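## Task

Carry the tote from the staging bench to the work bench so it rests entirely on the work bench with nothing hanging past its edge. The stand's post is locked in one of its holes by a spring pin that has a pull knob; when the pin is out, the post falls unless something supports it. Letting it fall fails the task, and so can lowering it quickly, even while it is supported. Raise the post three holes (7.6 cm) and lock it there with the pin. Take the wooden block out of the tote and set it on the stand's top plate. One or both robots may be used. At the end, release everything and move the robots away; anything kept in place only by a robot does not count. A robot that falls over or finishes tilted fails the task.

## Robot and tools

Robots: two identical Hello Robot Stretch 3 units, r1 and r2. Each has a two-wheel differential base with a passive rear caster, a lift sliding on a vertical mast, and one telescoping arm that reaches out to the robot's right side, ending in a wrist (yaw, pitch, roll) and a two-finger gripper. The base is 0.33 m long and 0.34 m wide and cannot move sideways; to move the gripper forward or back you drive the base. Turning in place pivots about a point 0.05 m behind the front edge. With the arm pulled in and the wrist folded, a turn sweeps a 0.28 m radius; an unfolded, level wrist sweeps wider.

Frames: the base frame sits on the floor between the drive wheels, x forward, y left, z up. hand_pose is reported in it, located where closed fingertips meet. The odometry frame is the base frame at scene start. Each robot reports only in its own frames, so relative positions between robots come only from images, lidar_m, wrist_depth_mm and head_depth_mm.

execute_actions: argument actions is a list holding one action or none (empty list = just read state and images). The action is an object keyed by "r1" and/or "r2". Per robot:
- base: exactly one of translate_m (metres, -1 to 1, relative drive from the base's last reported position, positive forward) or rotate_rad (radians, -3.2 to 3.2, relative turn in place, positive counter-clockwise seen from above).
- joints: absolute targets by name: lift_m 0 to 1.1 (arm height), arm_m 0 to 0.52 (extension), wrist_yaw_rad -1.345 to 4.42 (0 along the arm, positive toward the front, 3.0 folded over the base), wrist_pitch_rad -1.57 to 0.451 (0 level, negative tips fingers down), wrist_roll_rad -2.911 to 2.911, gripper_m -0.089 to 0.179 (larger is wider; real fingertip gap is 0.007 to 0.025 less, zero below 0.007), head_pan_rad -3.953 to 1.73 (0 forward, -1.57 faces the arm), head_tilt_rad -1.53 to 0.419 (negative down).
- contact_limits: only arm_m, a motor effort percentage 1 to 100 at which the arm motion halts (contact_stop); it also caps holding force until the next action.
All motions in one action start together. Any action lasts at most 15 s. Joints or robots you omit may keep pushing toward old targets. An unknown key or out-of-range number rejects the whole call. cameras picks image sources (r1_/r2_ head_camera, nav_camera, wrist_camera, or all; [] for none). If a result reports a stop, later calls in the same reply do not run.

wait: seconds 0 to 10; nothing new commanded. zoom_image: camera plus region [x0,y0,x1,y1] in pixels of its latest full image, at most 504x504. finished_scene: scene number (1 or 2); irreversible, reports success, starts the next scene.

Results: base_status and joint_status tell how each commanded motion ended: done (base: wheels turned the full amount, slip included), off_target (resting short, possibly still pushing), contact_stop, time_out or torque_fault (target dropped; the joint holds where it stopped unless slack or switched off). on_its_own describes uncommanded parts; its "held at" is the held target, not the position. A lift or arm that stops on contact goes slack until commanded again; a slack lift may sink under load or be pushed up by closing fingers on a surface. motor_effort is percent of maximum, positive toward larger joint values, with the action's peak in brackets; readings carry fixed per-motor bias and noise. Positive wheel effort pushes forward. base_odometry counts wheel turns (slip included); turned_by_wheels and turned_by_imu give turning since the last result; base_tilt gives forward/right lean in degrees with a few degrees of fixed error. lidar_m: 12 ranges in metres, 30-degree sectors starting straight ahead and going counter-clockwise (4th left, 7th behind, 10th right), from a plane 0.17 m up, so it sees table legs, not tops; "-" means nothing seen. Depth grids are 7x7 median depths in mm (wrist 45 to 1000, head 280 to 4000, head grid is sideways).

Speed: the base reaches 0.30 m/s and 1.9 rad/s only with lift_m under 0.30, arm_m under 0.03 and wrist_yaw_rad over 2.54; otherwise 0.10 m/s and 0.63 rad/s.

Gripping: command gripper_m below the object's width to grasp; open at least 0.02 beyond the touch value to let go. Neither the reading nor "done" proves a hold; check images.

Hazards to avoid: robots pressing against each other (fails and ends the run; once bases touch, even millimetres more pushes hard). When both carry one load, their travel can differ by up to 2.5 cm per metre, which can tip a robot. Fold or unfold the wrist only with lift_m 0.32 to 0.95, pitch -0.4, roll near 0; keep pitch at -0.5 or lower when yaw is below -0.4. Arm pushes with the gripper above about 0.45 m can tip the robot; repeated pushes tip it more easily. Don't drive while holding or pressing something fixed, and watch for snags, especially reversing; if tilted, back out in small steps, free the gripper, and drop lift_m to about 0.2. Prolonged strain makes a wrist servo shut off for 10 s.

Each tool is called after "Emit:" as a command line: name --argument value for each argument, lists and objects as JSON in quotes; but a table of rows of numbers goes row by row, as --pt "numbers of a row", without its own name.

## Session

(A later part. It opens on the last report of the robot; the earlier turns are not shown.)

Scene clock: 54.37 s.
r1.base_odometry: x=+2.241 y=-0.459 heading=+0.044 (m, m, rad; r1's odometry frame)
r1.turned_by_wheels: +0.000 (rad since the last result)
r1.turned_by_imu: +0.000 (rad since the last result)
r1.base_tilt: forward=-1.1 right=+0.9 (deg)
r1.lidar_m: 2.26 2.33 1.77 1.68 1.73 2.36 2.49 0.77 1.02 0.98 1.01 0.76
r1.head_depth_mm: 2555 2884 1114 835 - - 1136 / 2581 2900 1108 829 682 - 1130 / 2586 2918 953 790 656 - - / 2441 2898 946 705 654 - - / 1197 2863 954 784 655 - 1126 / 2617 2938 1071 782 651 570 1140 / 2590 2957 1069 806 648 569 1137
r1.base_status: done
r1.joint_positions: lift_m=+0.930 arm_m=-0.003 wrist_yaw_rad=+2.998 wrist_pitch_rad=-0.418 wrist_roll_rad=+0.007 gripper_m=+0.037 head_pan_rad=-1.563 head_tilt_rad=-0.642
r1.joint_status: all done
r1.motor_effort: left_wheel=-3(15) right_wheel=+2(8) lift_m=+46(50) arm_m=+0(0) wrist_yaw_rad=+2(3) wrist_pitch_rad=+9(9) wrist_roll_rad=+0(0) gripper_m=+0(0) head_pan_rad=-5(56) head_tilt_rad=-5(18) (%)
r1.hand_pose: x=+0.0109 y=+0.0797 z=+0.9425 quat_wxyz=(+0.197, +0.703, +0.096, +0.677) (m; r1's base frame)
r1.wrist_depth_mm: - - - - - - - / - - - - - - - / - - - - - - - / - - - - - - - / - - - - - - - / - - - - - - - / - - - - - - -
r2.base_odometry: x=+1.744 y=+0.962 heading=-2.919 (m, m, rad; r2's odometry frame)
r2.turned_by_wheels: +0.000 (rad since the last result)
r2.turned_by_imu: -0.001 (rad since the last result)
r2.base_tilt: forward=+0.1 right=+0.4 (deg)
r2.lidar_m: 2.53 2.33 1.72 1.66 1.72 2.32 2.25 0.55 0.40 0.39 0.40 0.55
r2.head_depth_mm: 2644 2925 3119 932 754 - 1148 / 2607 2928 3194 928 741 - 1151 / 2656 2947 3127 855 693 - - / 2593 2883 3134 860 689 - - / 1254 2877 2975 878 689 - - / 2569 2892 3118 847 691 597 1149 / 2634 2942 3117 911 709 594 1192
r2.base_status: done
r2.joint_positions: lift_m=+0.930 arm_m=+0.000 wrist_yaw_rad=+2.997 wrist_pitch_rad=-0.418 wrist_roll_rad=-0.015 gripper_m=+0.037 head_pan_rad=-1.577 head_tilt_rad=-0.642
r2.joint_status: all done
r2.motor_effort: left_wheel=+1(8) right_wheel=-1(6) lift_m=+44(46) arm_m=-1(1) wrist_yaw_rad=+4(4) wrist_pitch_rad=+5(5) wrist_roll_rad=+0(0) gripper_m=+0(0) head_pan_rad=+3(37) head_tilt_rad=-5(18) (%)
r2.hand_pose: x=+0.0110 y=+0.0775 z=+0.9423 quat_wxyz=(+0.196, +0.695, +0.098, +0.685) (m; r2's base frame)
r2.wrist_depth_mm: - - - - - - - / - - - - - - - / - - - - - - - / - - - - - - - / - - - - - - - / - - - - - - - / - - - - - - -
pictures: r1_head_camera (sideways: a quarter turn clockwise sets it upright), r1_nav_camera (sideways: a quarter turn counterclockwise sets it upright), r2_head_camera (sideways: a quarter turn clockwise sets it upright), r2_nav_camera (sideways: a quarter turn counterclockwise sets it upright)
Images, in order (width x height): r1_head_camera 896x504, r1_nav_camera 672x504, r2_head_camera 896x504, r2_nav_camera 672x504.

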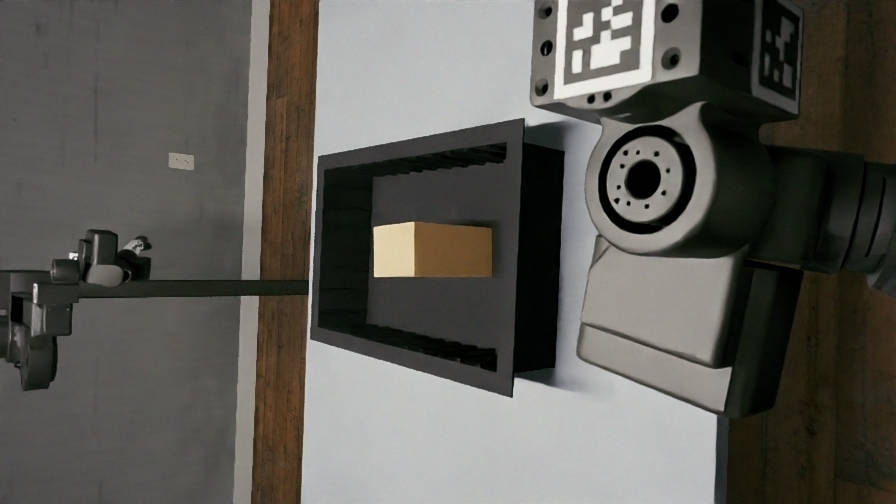

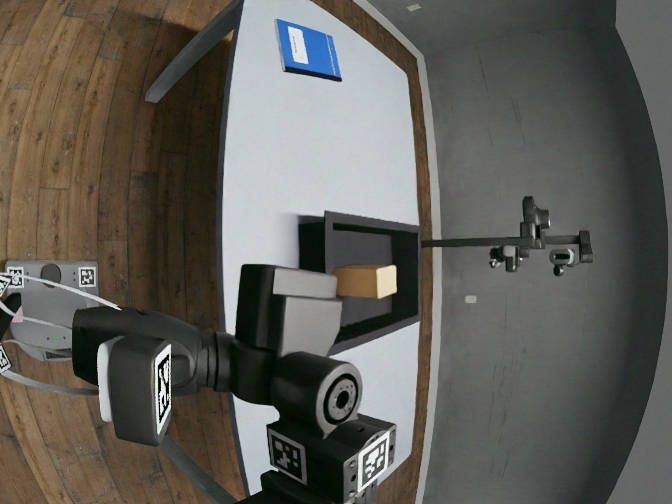

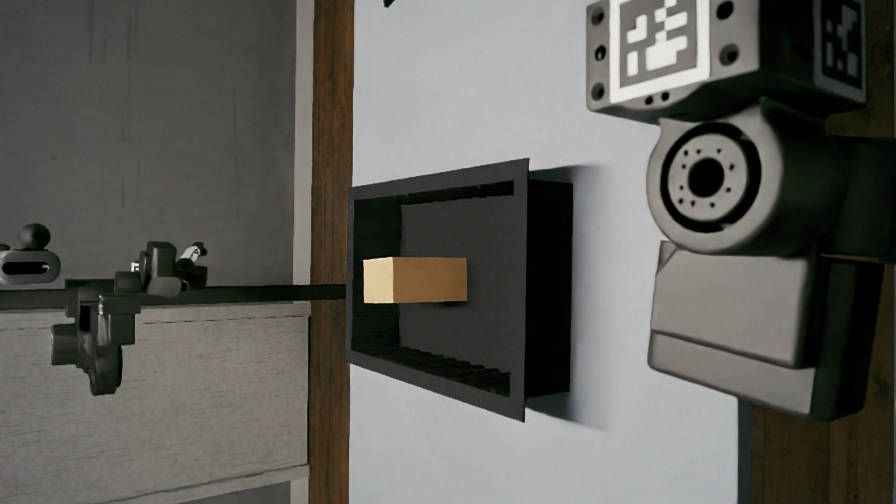

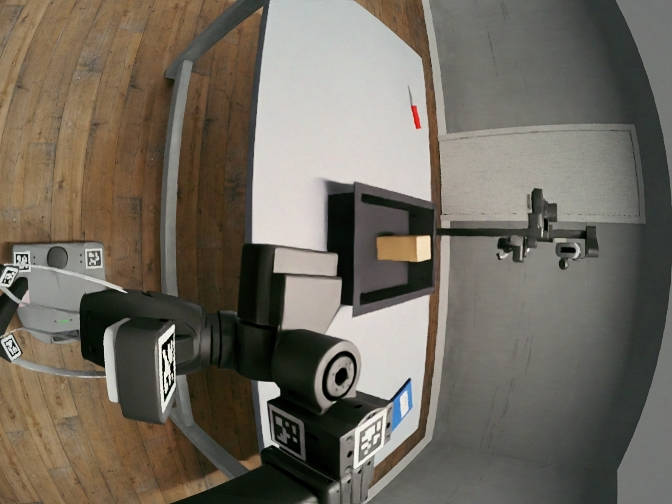

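Emit:
execute_actions --actions '[{"r1":{"joints":{"lift_m":0.95,"wrist_yaw_rad":0}},"r2":{"joints":{"lift_m":0.95,"wrist_yaw_rad":0}}}]' --cameras '[]'

Emit:
execute_actions --actions '[{"r1":{"joints":{"lift_m":1.1,"wrist_roll_rad":1.57,"gripper_m":0.1}},"r2":{"joints":{"lift_m":1.1,"wrist_roll_rad":1.57,"gripper_m":0.1}}}]' --cameras '[]'

Emit:
execute_actions --actions '[{"r1":{"base":{"translate_m":0.02},"joints":{"wrist_pitch_rad":-1.5,"arm_m":0.15}},"r2":{"base":{"translate_m":0.06},"joints":{"wrist_pitch_rad":-1.5,"arm_m":0.15}}}]'

Scene clock: 60.27 s.
r1.base_odometry: x=+2.241 y=-0.459 heading=+0.044 (m, m, rad; r1's odometry frame)
r1.turned_by_wheels: +0.000 (rad since the last result)
r1.turned_by_imu: +0.001 (rad since the last result)
r1.base_tilt: forward=-1.0 right=+1.0 (deg)
r1.lidar_m: 2.26 2.34 1.77 1.68 1.72 2.36 2.49 0.77 1.02 0.98 1.01 0.76
r1.head_depth_mm: 2570 2929 1108 865 - - - / 2580 2897 1106 830 - - - / 2551 2936 954 822 - - - / 2486 2861 946 703 - 576 1114 / 1323 2875 949 784 636 573 1142 / 2574 2885 1075 784 650 572 1144 / 2608 2956 1064 806 649 569 1137
r1.base_status: not commanded
r1.joint_positions: lift_m=+0.950 arm_m=-0.003 wrist_yaw_rad=+0.003 wrist_pitch_rad=-0.418 wrist_roll_rad=+0.007 gripper_m=+0.037 head_pan_rad=-1.563 head_tilt_rad=-0.642
r1.joint_status: all done
r1.motor_effort: left_wheel=-3(2) right_wheel=+2(2) lift_m=+46(48) arm_m=+0(0) wrist_yaw_rad=-4(4) wrist_pitch_rad=+9(9) wrist_roll_rad=+0(0) gripper_m=+0(1) head_pan_rad=-4(5) head_tilt_rad=-3(4) (%)
r1.hand_pose: x=-0.0208 y=-0.3668 z=+0.9625 quat_wxyz=(+0.690, +0.147, -0.694, -0.146) (m; r1's base frame)
r1.wrist_depth_mm: - - - - - - - / - - - - - - - / - - 653 644 813 797 788 / 627 624 545 550 596 625 607 / 506 491 475 440 467 493 491 / 422 336 - 329 402 411 408 / 361 360 345 350 347 358 352
r2.base_odometry: x=+1.744 y=+0.962 heading=-2.919 (m, m, rad; r2's odometry frame)
r2.turned_by_wheels: +0.000 (rad since the last result)
r2.turned_by_imu: -0.001 (rad since the last result)
r2.base_tilt: forward=+0.2 right=+0.6 (deg)
r2.lidar_m: 2.53 2.34 1.72 1.65 1.72 2.33 2.25 0.55 0.40 0.39 0.40 0.55
r2.head_depth_mm: 2620 2931 3156 935 - - - / 2636 2917 3174 923 752 - - / 2639 2951 3136 854 - - - / 2603 2895 3111 859 - - 1203 / 1234 2852 2971 877 690 597 1198 / 2559 2951 3140 845 689 596 1194 / 2622 2912 3116 919 708 596 1191
r2.base_status: not commanded
r2.joint_positions: lift_m=+0.950 arm_m=+0.000 wrist_yaw_rad=+0.004 wrist_pitch_rad=-0.418 wrist_roll_rad=-0.015 gripper_m=+0.037 head_pan_rad=-1.577 head_tilt_rad=-0.642
r2.joint_status: all done
r2.motor_effort: left_wheel=+1(1) right_wheel=-1(1) lift_m=+44(46) arm_m=-1(1) wrist_yaw_rad=-5(7) wrist_pitch_rad=+5(5) wrist_roll_rad=+0(0) gripper_m=+0(0) head_pan_rad=+3(3) head_tilt_rad=-4(4) (%)
r2.hand_pose: x=-0.0207 y=-0.3689 z=+0.9623 quat_wxyz=(+0.697, +0.149, -0.686, -0.145) (m; r2's base frame)
r2.wrist_depth_mm: - - - - - - - / - - - - - - - / 816 826 712 701 827 844 - / 598 608 553 578 611 612 609 / 477 474 391 394 482 490 482 / 396 398 411 397 408 401 401 / 338 336 331 341 329 340 341
pictures: none
No camera images: the call's "cameras" was empty. Leave "cameras" out to get every camera's image.

Scene clock: 62.47 s.
r1.base_odometry: x=+2.241 y=-0.459 heading=+0.044 (m, m, rad; r1's odometry frame)
r1.turned_by_wheels: +0.000 (rad since the last result)
r1.turned_by_imu: +0.000 (rad since the last result)
r1.base_tilt: forward=-1.2 right=+1.0 (deg)
r1.lidar_m: 2.26 2.33 1.77 1.68 1.73 2.36 2.49 0.78 1.02 0.98 1.01 0.76
r1.head_depth_mm: - - - - 630 570 1160 / - - - - - 581 1149 / - - - - - 578 1147 / 2469 2864 2930 - 639 575 1147 / 2544 2862 2758 756 636 574 1147 / 2566 2963 1069 783 650 571 1142 / 2587 2906 1065 806 648 568 1135
r1.base_status: not commanded
r1.joint_positions: lift_m=+1.098 arm_m=-0.003 wrist_yaw_rad=+0.003 wrist_pitch_rad=-0.418 wrist_roll_rad=+1.566 gripper_m=+0.100 head_pan_rad=-1.563 head_tilt_rad=-0.642
r1.joint_status: all done
joint sent to its limit — the command would take r1.lift_m past its upper limit, so that joint was sent only as far as its limit.
r1.motor_effort: left_wheel=-2(2) right_wheel=+2(2) lift_m=+46(49) arm_m=+0(0) wrist_yaw_rad=-3(4) wrist_pitch_rad=+8(9) wrist_roll_rad=+1(3) gripper_m=+1(84) head_pan_rad=-4(5) head_tilt_rad=-3(4) (%)
r1.hand_pose: x=-0.0208 y=-0.3667 z=+1.1107 quat_wxyz=(+0.003, +0.002, -0.978, -0.208) (m; r1's base frame)
r1.wrist_depth_mm: - - - - 594 438 353 / - - - - 611 419 356 / - - - - 561 383 358 / - - - - 504 392 363 / - - - - 616 401 368 / - - - - 718 402 373 / - - - - 687 483 372
r2.base_odometry: x=+1.744 y=+0.962 heading=-2.919 (m, m, rad; r2's odometry frame)
r2.turned_by_wheels: +0.000 (rad since the last result)
r2.turned_by_imu: +0.000 (rad since the last result)
r2.base_tilt: forward=+0.3 right=+0.3 (deg)
r2.lidar_m: 2.53 2.33 1.71 1.65 1.73 2.32 2.25 0.55 0.40 0.39 0.40 0.55
r2.head_depth_mm: - - - - - 586 1204 / - - - - - 571 1200 / - - - - - 584 1200 / 1123 2957 3105 - 691 601 1202 / 1021 2882 3008 - 693 598 1190 / 2619 2921 3187 849 691 596 1192 / 2612 2922 3120 912 710 594 1184
r2.base_status: not commanded
r2.joint_positions: lift_m=+1.100 arm_m=+0.000 wrist_yaw_rad=+0.003 wrist_pitch_rad=-0.418 wrist_roll_rad=+1.568 gripper_m=+0.100 head_pan_rad=-1.577 head_tilt_rad=-0.642
r2.joint_status: all done
r2.motor_effort: left_wheel=+1(1) right_wheel=-1(1) lift_m=+44(44) arm_m=-1(1) wrist_yaw_rad=-4(4) wrist_pitch_rad=+5(5) wrist_roll_rad=+1(2) gripper_m=+0(81) head_pan_rad=+3(3) head_tilt_rad=-4(4) (%)
r2.hand_pose: x=-0.0207 y=-0.3688 z=+1.1121 quat_wxyz=(+0.002, +0.002, -0.978, -0.208) (m; r2's base frame)
r2.wrist_depth_mm: - - - - 584 424 332 / - - - - 591 425 336 / - - - - 578 429 339 / - 984 - - 610 438 341 / - - - - 618 448 346 / - - - - 727 431 347 / - - - - 696 447 355
pictures: none
No camera images: the call's "cameras" was empty. Leave "cameras" out to get every camera's image.

Scene clock: 65.57 s.
r1.base_odometry: x=+2.261 y=-0.458 heading=+0.044 (m, m, rad; r1's odometry frame)
r1.turned_by_wheels: +0.000 (rad since the last result)
r1.turned_by_imu: +0.000 (rad since the last result)
r1.base_tilt: forward=-1.1 right=+0.9 (deg)
r1.lidar_m: 2.24 2.32 1.76 1.68 1.73 2.36 2.51 0.79 1.02 0.97 1.01 0.74
r1.head_depth_mm: - - 3079 806 668 569 1168 / - - 3000 770 645 581 1151 / - - - 785 642 577 1154 / 2468 2814 - 742 641 575 1147 / 2576 2953 1048 760 636 574 1141 / 2631 2940 1073 808 652 571 1142 / 2592 2918 1059 803 647 567 1136
r1.base_status: done
r1.joint_positions: lift_m=+1.098 arm_m=+0.150 wrist_yaw_rad=+0.001 wrist_pitch_rad=-1.494 wrist_roll_rad=+1.566 gripper_m=+0.100 head_pan_rad=-1.563 head_tilt_rad=-0.642
r1.joint_status: all done
r1.motor_effort: left_wheel=-2(4) right_wheel=+2(6) lift_m=+46(46) arm_m=+4(3) wrist_yaw_rad=-2(3) wrist_pitch_rad=-3(7) wrist_roll_rad=+1(1) gripper_m=+1(1) head_pan_rad=-5(4) head_tilt_rad=-4(4) (%)
r1.hand_pose: x=-0.0215 y=-0.2900 z=+0.9796 quat_wxyz=(+0.002, +0.002, -0.733, -0.680) (m; r1's base frame)
r1.wrist_depth_mm: 371 364 359 - - - - / 288 367 362 366 - - - / 381 357 371 369 - - - / 387 358 379 378 - - - / 397 368 389 386 - - - / 406 401 396 391 - - - / 333 - 404 405 - - -
r2.base_odometry: x=+1.685 y=+0.948 heading=-2.919 (m, m, rad; r2's odometry frame)
r2.turned_by_wheels: +0.000 (rad since the last result)
r2.turned_by_imu: -0.001 (rad since the last result)
r2.base_tilt: forward=+0.2 right=+0.4 (deg)
r2.lidar_m: 2.47 2.33 1.71 1.65 1.72 2.37 2.30 0.55 0.40 0.39 0.40 0.55
r2.head_depth_mm: - - 3254 854 720 600 1206 / - - 3174 827 697 600 1199 / - - - 843 690 609 1199 / 942 1476 - 845 694 616 1198 / 2620 2886 3117 826 690 597 1195 / 2581 2904 3131 911 714 596 1198 / 2629 2926 3088 917 709 596 1192
r2.base_status: done
r2.joint_positions: lift_m=+1.100 arm_m=+0.150 wrist_yaw_rad=+0.002 wrist_pitch_rad=-1.493 wrist_roll_rad=+1.568 gripper_m=+0.100 head_pan_rad=-1.577 head_tilt_rad=-0.642
r2.joint_status: all done
r2.motor_effort: left_wheel=+1(6) right_wheel=-1(3) lift_m=+44(44) arm_m=+5(6) wrist_yaw_rad=-2(4) wrist_pitch_rad=-3(4) wrist_roll_rad=+1(1) gripper_m=+0(1) head_pan_rad=+3(3) head_tilt_rad=-4(4) (%)
r2.hand_pose: x=-0.0215 y=-0.2902 z=+0.9810 quat_wxyz=(+0.002, +0.001, -0.734, -0.679) (m; r2's base frame)
r2.wrist_depth_mm: 373 365 359 - - - - / 292 371 368 - - - - / 388 381 375 - - - - / 399 387 386 - - - - / 413 399 392 - - - - / 355 407 401 - - - - / 435 425 415 - - - -
pictures: r1_head_camera (sideways: a quarter turn clockwise sets it upright), r1_nav_camera (sideways: a quarter turn counterclockwise sets it upright), r1_wrist_camera, r2_head_camera (sideways: a quarter turn clockwise sets it upright), r2_nav_camera (sideways: a quarter turn counterclockwise sets it upright), r2_wrist_camera
Images, in order (width x height): r1_head_camera 896x504, r1_nav_camera 672x504, r1_wrist_camera 644x364, r2_head_camera 896x504, r2_nav_camera 672x504, r2_wrist_camera 644x364.

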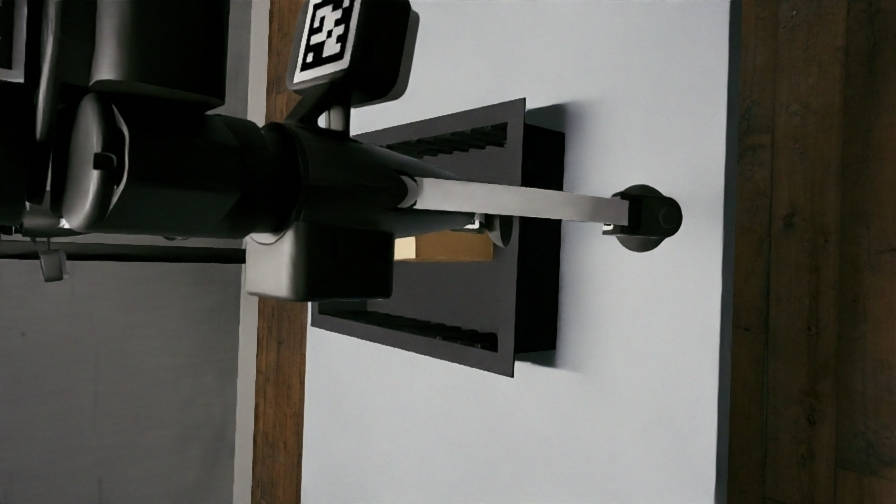

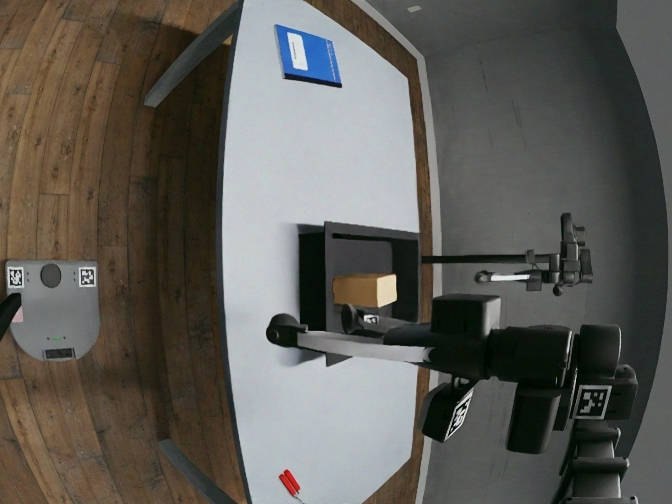

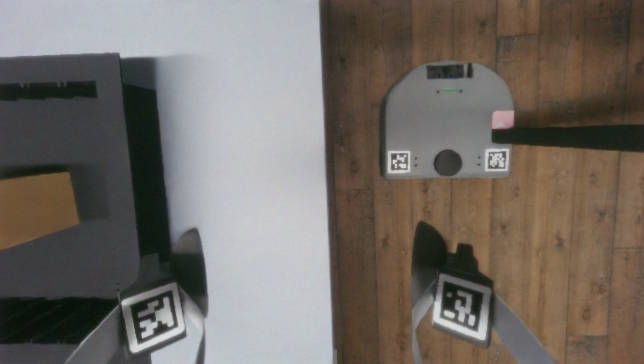

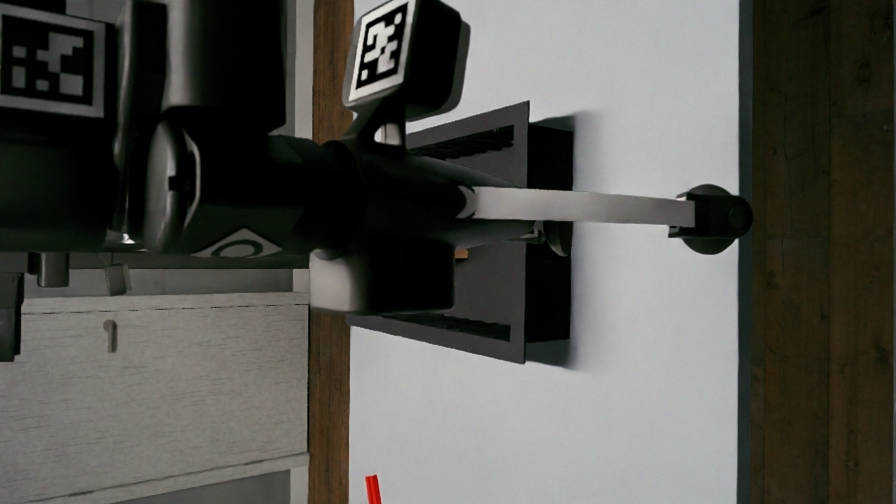

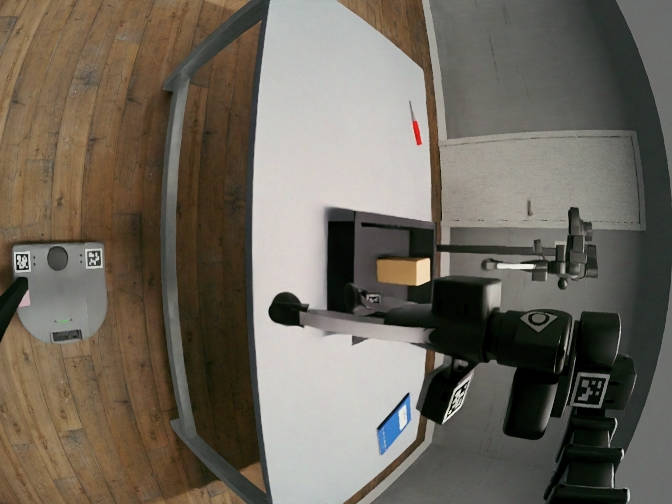

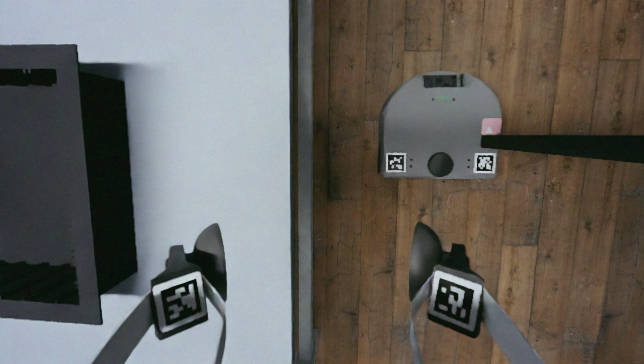

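Emit:
execute_actions --actions '[{"r1":{"joints":{"arm_m":0.33,"lift_m":1.03,"wrist_pitch_rad":-1.55}},"r2":{"joints":{"arm_m":0.385,"lift_m":1.03,"wrist_pitch_rad":-1.55}}}]' --cameras '["r1_head_camera","r2_head_camera","r1_wrist_camera","r2_wrist_camera"]'

Scene clock: 71.87 s.
r1.base_odometry: x=+2.261 y=-0.458 heading=+0.044 (m, m, rad; r1's odometry frame)
r1.turned_by_wheels: +0.000 (rad since the last result)
r1.turned_by_imu: +0.001 (rad since the last result)
r1.base_tilt: forward=-1.1 right=+0.9 (deg)
r1.lidar_m: 2.24 2.32 1.77 1.68 1.73 2.36 2.51 0.79 1.02 0.98 1.01 0.74
r1.head_depth_mm: 2461 3006 1113 834 666 570 1158 / - - 1032 777 643 581 1154 / 2442 - 930 794 642 577 1149 / 693 1482 942 742 641 576 1147 / 2555 2896 1029 760 635 571 1144 / 2589 2911 1065 811 651 571 1139 / 2605 2939 1060 805 647 568 1136
r1.base_status: not commanded
r1.joint_positions: lift_m=+1.030 arm_m=+0.330 wrist_yaw_rad=+0.001 wrist_pitch_rad=-1.544 wrist_roll_rad=+1.566 gripper_m=+0.100 head_pan_rad=-1.563 head_tilt_rad=-0.642
r1.joint_status: all done
r1.motor_effort: left_wheel=-2(3) right_wheel=+2(2) lift_m=+35(38) arm_m=+4(2) wrist_yaw_rad=-1(1) wrist_pitch_rad=-3(3) wrist_roll_rad=+1(1) gripper_m=+0(1) head_pan_rad=-4(4) head_tilt_rad=-5(5) (%)
r1.hand_pose: x=-0.0216 y=-0.4572 z=+0.9121 quat_wxyz=(+0.002, +0.002, -0.716, -0.698) (m; r1's base frame)
r1.wrist_depth_mm: 209 207 205 283 287 290 - / 260 268 276 292 291 292 - / 301 297 299 297 298 295 - / 307 301 302 301 305 306 - / 188 237 307 307 311 - - / 192 206 318 316 317 - - / 325 - 324 323 324 - -
r2.base_odometry: x=+1.685 y=+0.948 heading=-2.919 (m, m, rad; r2's odometry frame)
r2.turned_by_wheels: +0.000 (rad since the last result)
r2.turned_by_imu: -0.001 (rad since the last result)
r2.base_tilt: forward=+0.2 right=+0.5 (deg)
r2.lidar_m: 2.47 2.34 1.71 1.65 1.72 2.36 2.31 0.55 0.40 0.39 0.40 0.55
r2.head_depth_mm: 2658 - 3114 927 717 605 1207 / 2580 2973 3141 892 694 602 1207 / 2575 - 3128 887 690 600 1193 / 770 1446 - 876 691 601 1204 / 2486 2918 3139 843 690 599 1194 / 2635 2976 3166 919 709 595 1197 / 2632 2943 3111 912 709 596 1199
r2.base_status: not commanded
r2.joint_positions: lift_m=+1.030 arm_m=+0.385 wrist_yaw_rad=+0.002 wrist_pitch_rad=-1.543 wrist_roll_rad=+1.568 gripper_m=+0.100 head_pan_rad=-1.577 head_tilt_rad=-0.642
r2.joint_status: all done
r2.motor_effort: left_wheel=+1(1) right_wheel=-1(1) lift_m=+26(35) arm_m=+4(3) wrist_yaw_rad=-2(2) wrist_pitch_rad=-3(4) wrist_roll_rad=+1(0) gripper_m=+0(0) head_pan_rad=+4(3) head_tilt_rad=-4(4) (%)
r2.hand_pose: x=-0.0216 y=-0.5124 z=+0.9122 quat_wxyz=(+0.002, +0.001, -0.717, -0.697) (m; r2's base frame)
r2.wrist_depth_mm: 205 204 202 282 281 283 997 / 297 293 290 289 286 287 - / 302 300 297 296 295 293 - / 277 307 306 303 302 304 - / 318 312 309 311 309 - - / 324 322 320 318 318 - - / 266 263 268 326 330 - -
pictures: r1_head_camera (sideways: a quarter turn clockwise sets it upright), r1_wrist_camera, r2_head_camera (sideways: a quarter turn clockwise sets it upright), r2_wrist_camera
Images, in order (width x height): r1_head_camera 896x504, r1_wrist_camera 644x364, r2_head_camera 896x504, r2_wrist_camera 644x364.

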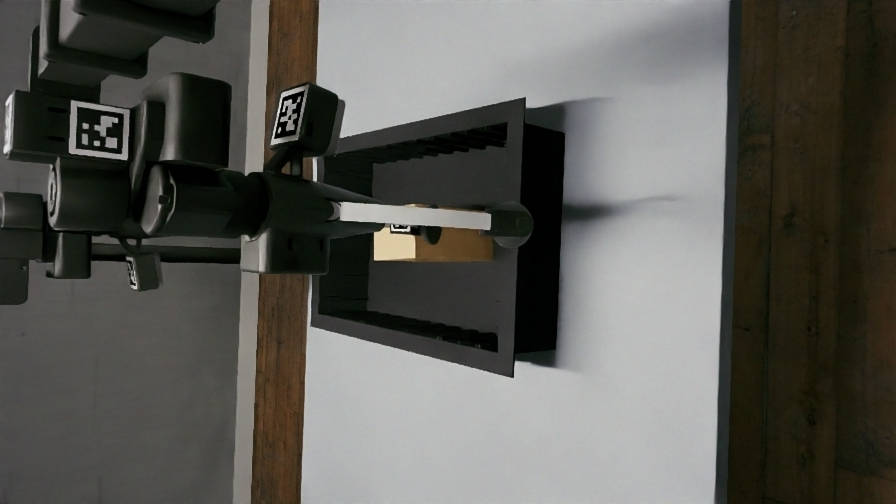

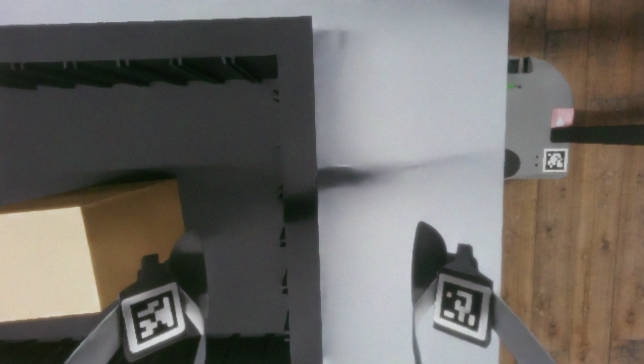

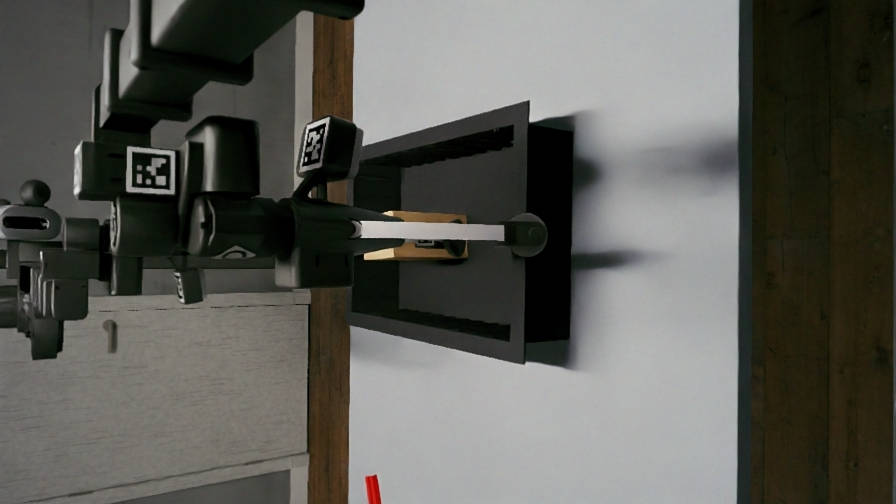

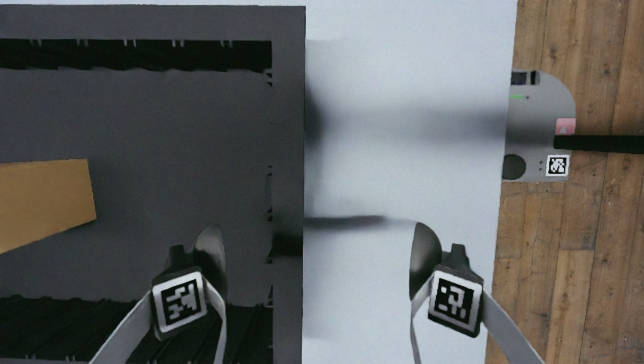

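Emit:
execute_actions --actions '[{"r1":{"base":{"translate_m":0.008},"joints":{"arm_m":0.342,"lift_m":0.92}},"r2":{"joints":{"arm_m":0.41,"lift_m":0.92}}}]' --cameras '["r1_head_camera","r2_head_camera","r1_wrist_camera","r2_wrist_camera"]'

Scene clock: 78.13 s.
r1.base_odometry: x=+2.269 y=-0.458 heading=+0.044 (m, m, rad; r1's odometry frame)
r1.turned_by_wheels: +0.000 (rad since the last result)
r1.turned_by_imu: +0.001 (rad since the last result)
r1.base_tilt: forward=-1.1 right=+0.9 (deg)
r1.lidar_m: 2.24 2.31 1.76 1.68 1.73 2.35 2.52 0.80 1.02 0.98 1.01 0.73
r1.head_depth_mm: 2570 2883 - - 639 569 1159 / 2571 2805 1010 748 646 581 1152 / 2572 2805 - 768 643 576 1151 / 1064 765 1251 758 634 574 1149 / 2538 2873 1077 754 636 574 1144 / 2585 2931 1075 810 652 570 1133 / 2588 2946 1064 805 647 568 1142
r1.base_status: done
r1.joint_positions: lift_m=+0.920 arm_m=+0.342 wrist_yaw_rad=+0.001 wrist_pitch_rad=-1.544 wrist_roll_rad=+1.566 gripper_m=+0.100 head_pan_rad=-1.563 head_tilt_rad=-0.642
r1.joint_status: all done
r1.motor_effort: left_wheel=-3(4) right_wheel=+2(7) lift_m=+36(35) arm_m=+4(6) wrist_yaw_rad=-1(1) wrist_pitch_rad=-3(3) wrist_roll_rad=+1(1) gripper_m=+1(0) head_pan_rad=-5(4) head_tilt_rad=-4(3) (%)
r1.hand_pose: x=-0.0216 y=-0.4691 z=+0.8021 quat_wxyz=(+0.002, +0.002, -0.716, -0.698) (m; r1's base frame)
r1.wrist_depth_mm: 170 171 159 101 184 182 181 / 187 186 185 103 187 186 186 / 190 190 190 105 191 189 190 / 193 194 194 107 195 195 195 / 159 197 197 109 198 198 198 / 155 187 203 112 204 201 201 / 158 - 207 114 208 208 207
r2.base_odometry: x=+1.685 y=+0.948 heading=-2.919 (m, m, rad; r2's odometry frame)
r2.turned_by_wheels: +0.000 (rad since the last result)
r2.turned_by_imu: -0.001 (rad since the last result)
r2.base_tilt: forward=+0.4 right=+0.3 (deg)
r2.lidar_m: 2.47 2.34 1.72 1.66 1.72 2.37 2.31 0.55 0.40 0.39 0.40 0.55
r2.head_depth_mm: 2657 2969 3205 - - 602 1196 / 2658 2937 - 841 694 601 1202 / 2625 2930 - 881 692 601 1193 / 2552 840 999 846 673 601 1200 / 2513 2882 3069 841 692 597 1196 / 2610 2924 3115 911 710 596 1200 / 2618 2919 3136 914 707 595 1200
r2.base_status: not commanded
r2.joint_positions: lift_m=+0.920 arm_m=+0.410 wrist_yaw_rad=+0.002 wrist_pitch_rad=-1.543 wrist_roll_rad=+1.568 gripper_m=+0.100 head_pan_rad=-1.577 head_tilt_rad=-0.642
r2.joint_status: all done
r2.motor_effort: left_wheel=+1(1) right_wheel=-2(2) lift_m=+25(27) arm_m=+4(4) wrist_yaw_rad=-2(2) wrist_pitch_rad=-2(3) wrist_roll_rad=+1(1) gripper_m=+0(0) head_pan_rad=+3(3) head_tilt_rad=-4(4) (%)
r2.hand_pose: x=-0.0216 y=-0.5373 z=+0.8022 quat_wxyz=(+0.002, +0.001, -0.716, -0.698) (m; r2's base frame)
r2.wrist_depth_mm: 176 179 175 97 179 177 176 / 186 184 184 99 183 181 180 / 190 189 187 102 189 186 185 / 196 194 192 104 193 190 189 / 200 199 197 107 195 195 194 / 206 204 202 110 203 200 199 / 211 209 208 113 207 205 205
pictures: r1_head_camera (sideways: a quarter turn clockwise sets it upright), r1_wrist_camera, r2_head_camera (sideways: a quarter turn clockwise sets it upright), r2_wrist_camera
Images, in order (width x height): r1_head_camera 896x504, r1_wrist_camera 644x364, r2_head_camera 896x504, r2_wrist_camera 644x364.

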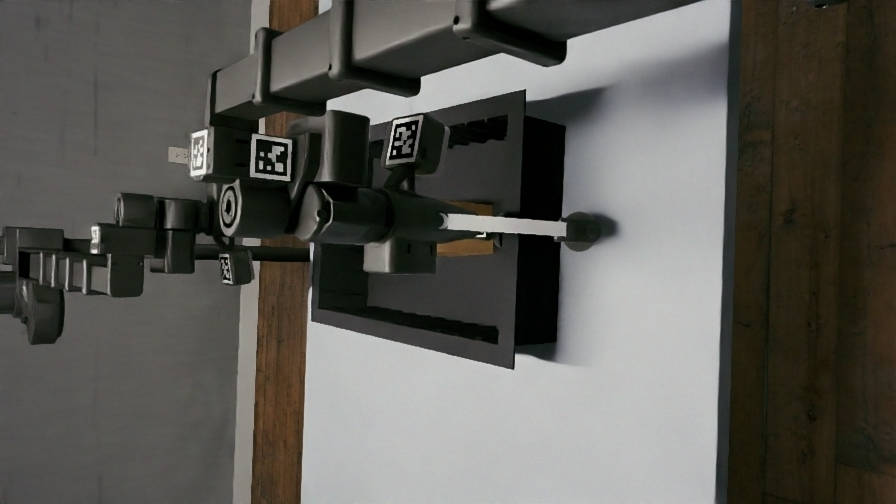

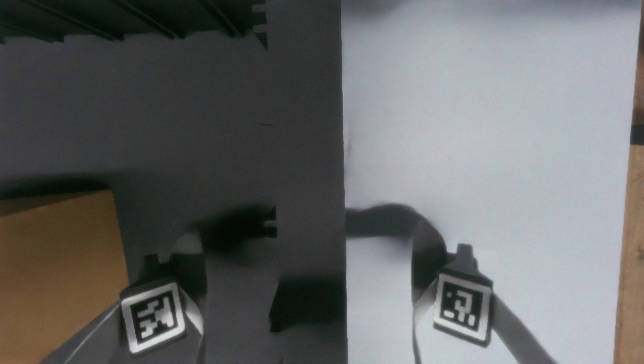

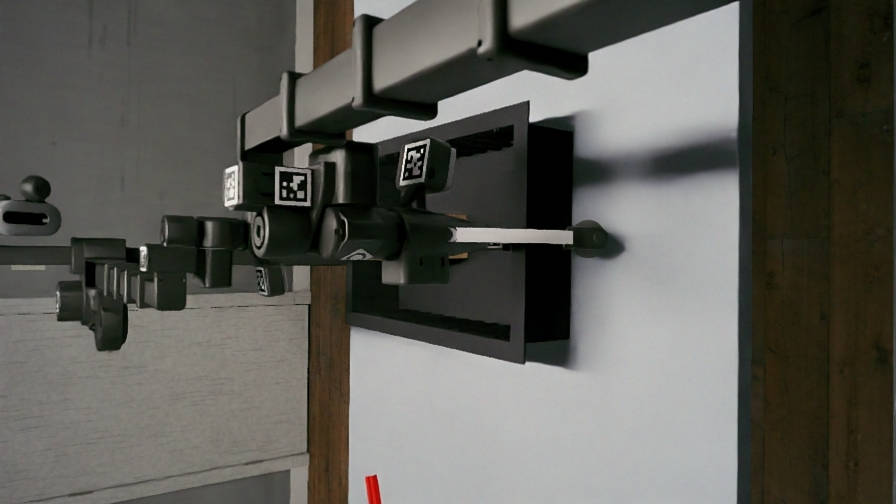

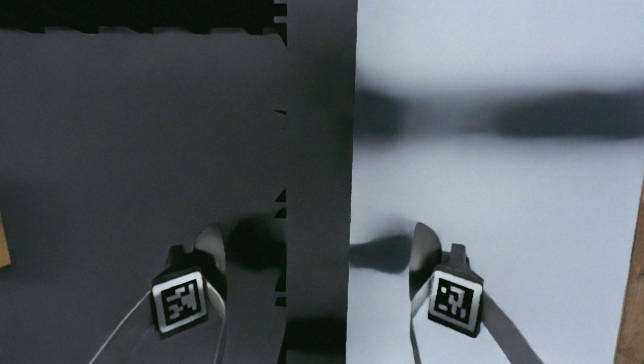

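Emit:
execute_actions --actions '[{"r1":{"joints":{"arm_m":0.35,"gripper_m":-0.03}},"r2":{"joints":{"arm_m":0.418,"gripper_m":-0.03}}}]' --cameras '[]'

Emit:
execute_actions --actions '[{"r1":{"joints":{"lift_m":0.99}},"r2":{"joints":{"lift_m":0.99}}}]' --cameras '["r1_head_camera","r2_head_camera","r1_wrist_camera","r2_wrist_camera"]'

Scene clock: 84.57 s.
r1.base_odometry: x=+2.269 y=-0.458 heading=+0.044 (m, m, rad; r1's odometry frame)
r1.turned_by_wheels: +0.000 (rad since the last result)
r1.turned_by_imu: +0.001 (rad since the last result)
r1.base_tilt: forward=-1.1 right=+0.9 (deg)
r1.lidar_m: 2.23 2.30 1.77 1.68 1.73 2.35 2.52 0.80 1.02 0.98 1.01 0.73
r1.head_depth_mm: 2574 2872 - - 640 568 1161 / 2562 2815 1005 750 646 580 1157 / 2567 2759 - 778 641 579 1151 / 1061 762 1245 761 637 577 1148 / 2478 2938 1029 760 635 573 1139 / 2593 2929 1072 809 651 571 1137 / 2610 2923 1066 808 649 569 1135
r1.base_status: not commanded
r1.joint_positions: lift_m=+0.920 arm_m=+0.350 wrist_yaw_rad=+0.001 wrist_pitch_rad=-1.574 wrist_roll_rad=+1.566 gripper_m=-0.029 head_pan_rad=-1.563 head_tilt_rad=-0.642
r1.joint_status: all done
r1.motor_effort: left_wheel=-2(3) right_wheel=+2(2) lift_m=+36(35) arm_m=+5(4) wrist_yaw_rad=-1(1) wrist_pitch_rad=+12(12) wrist_roll_rad=+1(1) gripper_m=-25(100) head_pan_rad=-5(4) head_tilt_rad=-4(3) (%)
r1.hand_pose: x=-0.0216 y=-0.4695 z=+0.8027 quat_wxyz=(+0.002, +0.002, -0.706, -0.708) (m; r1's base frame)
r1.wrist_depth_mm: 169 170 163 101 186 187 187 / 184 184 186 103 189 190 191 / 186 189 189 105 194 194 195 / 191 192 192 108 197 198 200 / 158 195 196 110 200 203 205 / 156 198 - 112 203 207 209 / 161 204 207 115 211 211 214
r2.base_odometry: x=+1.685 y=+0.948 heading=-2.919 (m, m, rad; r2's odometry frame)
r2.turned_by_wheels: +0.000 (rad since the last result)
r2.turned_by_imu: -0.001 (rad since the last result)
r2.base_tilt: forward=+0.3 right=+0.4 (deg)
r2.lidar_m: 2.48 2.33 1.72 1.65 1.72 2.36 2.30 0.55 0.40 0.39 0.40 0.55
r2.head_depth_mm: 2646 2926 3218 - - 602 1210 / 2606 2930 - 825 695 599 1201 / 2638 2935 - 865 690 600 1196 / 2518 832 1005 847 690 596 1199 / 2501 2930 3153 849 689 598 1198 / 2579 2912 3157 915 710 596 1201 / 2654 2943 3166 915 711 595 1189
r2.base_status: not commanded
r2.joint_positions: lift_m=+0.920 arm_m=+0.418 wrist_yaw_rad=+0.002 wrist_pitch_rad=-1.568 wrist_roll_rad=+1.568 gripper_m=-0.029 head_pan_rad=-1.577 head_tilt_rad=-0.642
r2.joint_status: all done
r2.motor_effort: left_wheel=+2(3) right_wheel=-2(2) lift_m=+27(27) arm_m=+4(3) wrist_yaw_rad=-2(2) wrist_pitch_rad=+5(7) wrist_roll_rad=+1(2) gripper_m=-32(99) head_pan_rad=+3(3) head_tilt_rad=-4(4) (%)
r2.hand_pose: x=-0.0216 y=-0.5390 z=+0.8027 quat_wxyz=(+0.002, +0.001, -0.708, -0.706) (m; r2's base frame)
r2.wrist_depth_mm: 175 178 177 97 181 180 180 / 182 182 181 100 184 184 183 / 186 186 186 102 188 189 189 / 190 191 191 105 193 193 193 / 196 196 196 107 198 199 199 / 201 201 200 109 203 203 203 / 207 207 208 113 211 209 211
pictures: none
No camera images: the call's "cameras" was empty. Leave "cameras" out to get every camera's image.

Scene clock: 86.03 s.
r1.base_odometry: x=+2.269 y=-0.458 heading=+0.044 (m, m, rad; r1's odometry frame)
r1.turned_by_wheels: +0.000 (rad since the last result)
r1.turned_by_imu: +0.000 (rad since the last result)
r1.base_tilt: forward=-1.1 right=+0.9 (deg)
r1.lidar_m: 2.24 2.31 1.77 1.68 1.73 2.35 2.51 0.80 1.02 0.98 1.01 0.73
r1.head_depth_mm: 2570 - 1056 832 667 568 1155 / 2541 - 1109 679 664 580 1159 / 2504 - 858 716 641 578 1152 / 694 2768 885 707 639 575 1147 / 2599 2901 870 669 640 575 1149 / 2575 2930 1069 810 652 570 1139 / 2613 2936 1064 803 647 569 1136
r1.base_status: not commanded
r1.joint_positions: lift_m=+0.990 arm_m=+0.350 wrist_yaw_rad=+0.001 wrist_pitch_rad=-1.565 wrist_roll_rad=+1.566 gripper_m=-0.026 head_pan_rad=-1.563 head_tilt_rad=-0.642
r1.joint_status: all done
r1.motor_effort: left_wheel=-1(2) right_wheel=+2(2) lift_m=+51(53) arm_m=+4(4) wrist_yaw_rad=-1(1) wrist_pitch_rad=+7(13) wrist_roll_rad=+1(1) gripper_m=-16(25) head_pan_rad=-4(5) head_tilt_rad=-5(5) (%)
r1.hand_pose: x=-0.0216 y=-0.4719 z=+0.8720 quat_wxyz=(+0.002, +0.002, -0.709, -0.705) (m; r1's base frame)
r1.wrist_depth_mm: 169 170 174 124 249 252 957 / 199 203 206 128 256 254 - / 203 208 210 130 259 260 - / 206 210 215 134 265 266 - / 156 214 218 137 269 270 - / 152 220 223 139 280 279 - / 153 225 231 143 282 284 -
r2.base_odometry: x=+1.685 y=+0.948 heading=-2.919 (m, m, rad; r2's odometry frame)
r2.turned_by_wheels: +0.000 (rad since the last result)
r2.turned_by_imu: +0.000 (rad since the last result)
r2.base_tilt: forward=+0.3 right=+0.5 (deg)
r2.lidar_m: 2.47 2.33 1.71 1.65 1.72 2.35 2.31 0.55 0.40 0.39 0.40 0.55
r2.head_depth_mm: 2630 2917 - 889 717 602 1205 / 2640 2799 2998 767 717 603 1196 / 2664 - 3142 821 693 598 1209 / 1223 794 - 814 693 600 1198 / 1227 2910 2968 713 692 599 1201 / 2619 2891 3090 912 713 597 1196 / 2614 2910 3139 912 709 594 1186
r2.base_status: not commanded
r2.joint_positions: lift_m=+0.990 arm_m=+0.418 wrist_yaw_rad=+0.002 wrist_pitch_rad=-1.563 wrist_roll_rad=+1.568 gripper_m=-0.022 head_pan_rad=-1.577 head_tilt_rad=-0.642
r2.joint_status: all done
r2.on_its_own: gripper_m is held at -0.023, not at your -0.030, by its stall guard, which is still easing
r2.motor_effort: left_wheel=+2(2) right_wheel=-2(2) lift_m=+47(49) arm_m=+4(4) wrist_yaw_rad=-2(2) wrist_pitch_rad=+4(5) wrist_roll_rad=+1(1) gripper_m=-27(31) head_pan_rad=+3(3) head_tilt_rad=-4(4) (%)
r2.hand_pose: x=-0.0216 y=-0.5401 z=+0.8719 quat_wxyz=(+0.002, +0.001, -0.709, -0.705) (m; r2's base frame)
r2.wrist_depth_mm: 180 178 176 99 245 245 956 / 194 192 187 101 252 251 986 / 200 195 191 103 258 257 998 / 203 200 196 105 263 262 - / 208 205 200 108 268 269 - / 214 209 206 111 275 276 - / 220 215 212 113 286 284 -
pictures: r1_head_camera (sideways: a quarter turn clockwise sets it upright), r1_wrist_camera, r2_head_camera (sideways: a quarter turn clockwise sets it upright), r2_wrist_camera
Images, in order (width x height): r1_head_camera 896x504, r1_wrist_camera 644x364, r2_head_camera 896x504, r2_wrist_camera 644x364.

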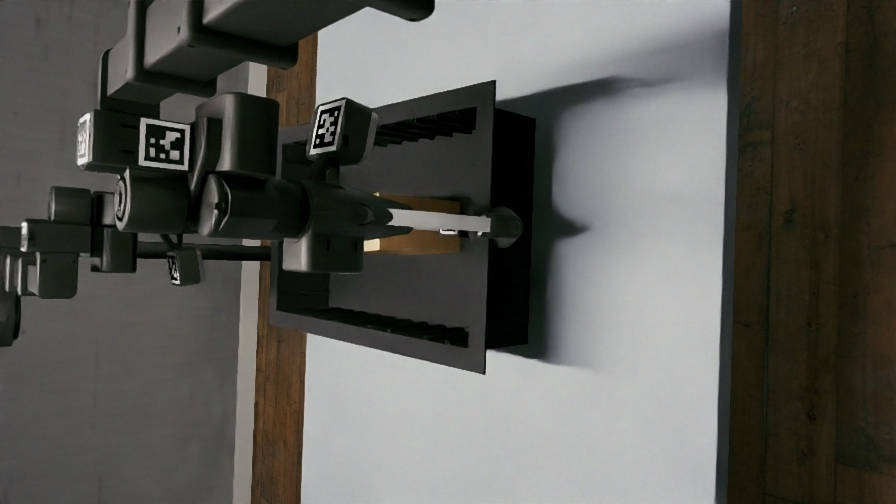

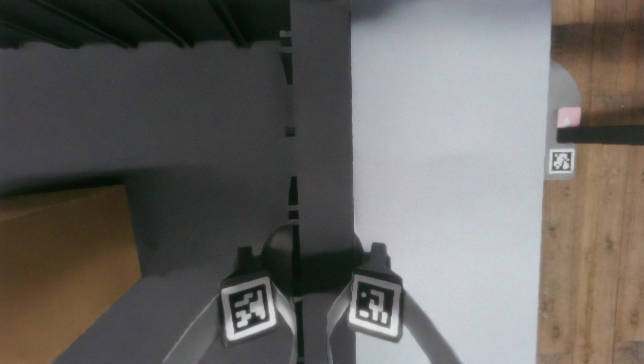

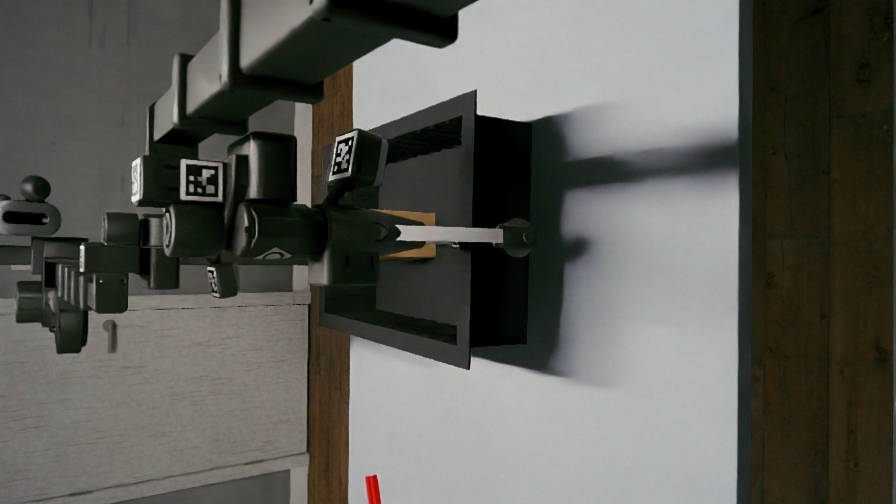

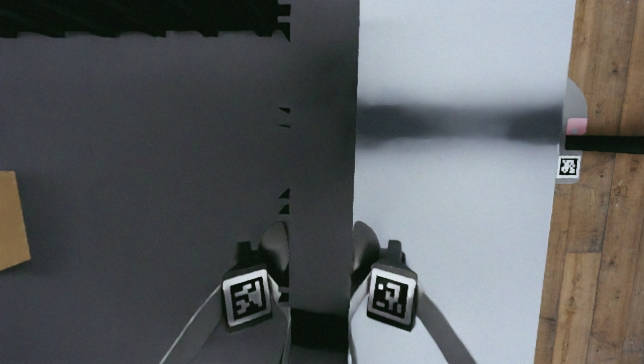

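Emit:
execute_actions --actions '[{"r1":{"base":{"translate_m":-0.4},"joints":{"lift_m":1.04,"gripper_m":-0.04}},"r2":{"base":{"translate_m":0.4},"joints":{"lift_m":1.02}}}]' --cameras '["r1_head_camera","r1_wrist_camera","r2_wrist_camera"]'

Scene clock: 93.77 s.
r1.base_odometry: x=+1.869 y=-0.475 heading=+0.044 (m, m, rad; r1's odometry frame)
r1.turned_by_wheels: +0.000 (rad since the last result)
r1.turned_by_imu: +0.005 (rad since the last result)
r1.base_tilt: forward=-1.2 right=+1.0 (deg)
r1.lidar_m: 2.62 2.43 1.76 1.66 1.72 2.36 2.12 0.49 0.47 0.99 1.02 1.10
r1.head_depth_mm: - 2951 2588 833 666 583 910 / - 3042 782 609 662 580 1151 / - - 848 685 660 579 1150 / 684 2796 779 606 657 576 1147 / 2564 2930 817 606 654 573 1143 / 2627 2907 1068 805 652 587 1136 / 2594 2940 1063 808 650 583 1135
r1.base_status: done
r1.joint_positions: lift_m=+1.040 arm_m=+0.350 wrist_yaw_rad=+0.001 wrist_pitch_rad=-1.552 wrist_roll_rad=+1.566 gripper_m=-0.036 head_pan_rad=-1.563 head_tilt_rad=-0.642
r1.joint_status: gripper_m off_target (ended at -0.036, target -0.040); the others done
r1.motor_effort: left_wheel=-2(7) right_wheel=+2(3) lift_m=+51(51) arm_m=+4(4) wrist_yaw_rad=-1(1) wrist_pitch_rad=+1(7) wrist_roll_rad=+1(1) gripper_m=-20(75) head_pan_rad=-4(4) head_tilt_rad=-5(3) (%)
r1.hand_pose: x=-0.0216 y=-0.4751 z=+0.9217 quat_wxyz=(+0.002, +0.002, -0.713, -0.701) (m; r1's base frame)
r1.wrist_depth_mm: 171 171 175 125 295 299 - / 209 208 211 128 300 303 - / 213 213 213 131 305 307 - / 216 217 220 134 316 313 - / 156 213 222 136 319 - - / 153 228 229 139 325 - - / 154 235 235 144 334 - -
r2.base_odometry: x=+1.295 y=+0.860 heading=-2.919 (m, m, rad; r2's odometry frame)
r2.turned_by_wheels: +0.000 (rad since the last result)
r2.turned_by_imu: -0.004 (rad since the last result)
r2.base_tilt: forward=+0.5 right=+0.5 (deg)
r2.lidar_m: 2.08 2.33 1.72 1.65 1.72 2.35 2.71 0.55 0.40 0.39 0.40 2.29
r2.head_depth_mm: 2642 - 3006 928 720 604 1201 / 2639 3020 3124 731 719 602 1205 / 2573 - 963 667 713 600 1207 / 765 1462 - 668 715 599 1201 / 2625 2945 972 679 713 597 1202 / 2622 2942 3170 915 712 598 1192 / 2630 2919 3137 914 708 594 822
r2.base_status: done
r2.joint_positions: lift_m=+1.020 arm_m=+0.418 wrist_yaw_rad=+0.002 wrist_pitch_rad=-1.550 wrist_roll_rad=+1.568 gripper_m=-0.007 head_pan_rad=-1.577 head_tilt_rad=-0.642
r2.joint_status: all done
r2.on_its_own: gripper_m is held at -0.008, not at your -0.030, by its stall guard, which is not easing now
r2.motor_effort: left_wheel=+1(5) right_wheel=-2(4) lift_m=+47(50) arm_m=+4(4) wrist_yaw_rad=-2(2) wrist_pitch_rad=-1(4) wrist_roll_rad=+1(1) gripper_m=-20(21) head_pan_rad=+4(3) head_tilt_rad=-4(4) (%)
r2.hand_pose: x=-0.0216 y=-0.5436 z=+0.9016 quat_wxyz=(+0.002, +0.001, -0.714, -0.700) (m; r2's base frame)
r2.wrist_depth_mm: 175 177 174 100 270 271 994 / 189 188 186 102 278 277 990 / 194 192 190 104 284 283 - / 197 196 195 106 291 291 - / 202 201 199 108 298 299 - / 208 206 202 111 305 305 - / 211 210 209 114 314 316 -
pictures: r1_head_camera (sideways: a quarter turn clockwise sets it upright), r1_wrist_camera, r2_wrist_camera
Images, in order (width x height): r1_head_camera 896x504, r1_wrist_camera 644x364, r2_wrist_camera 644x364.

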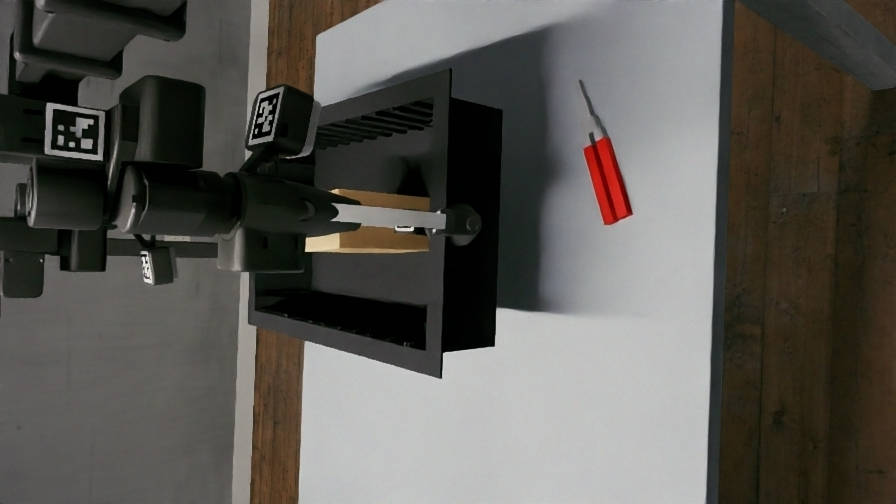

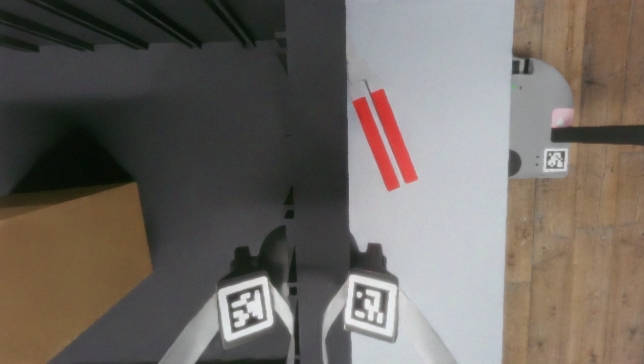

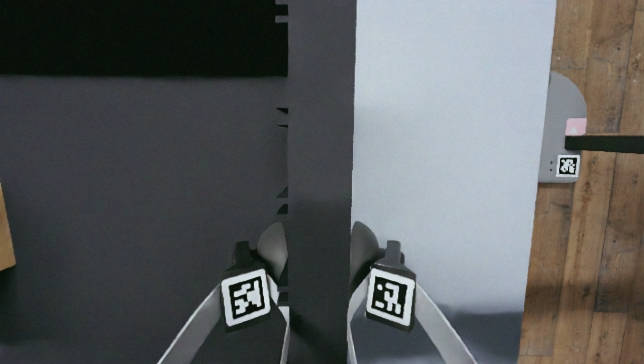

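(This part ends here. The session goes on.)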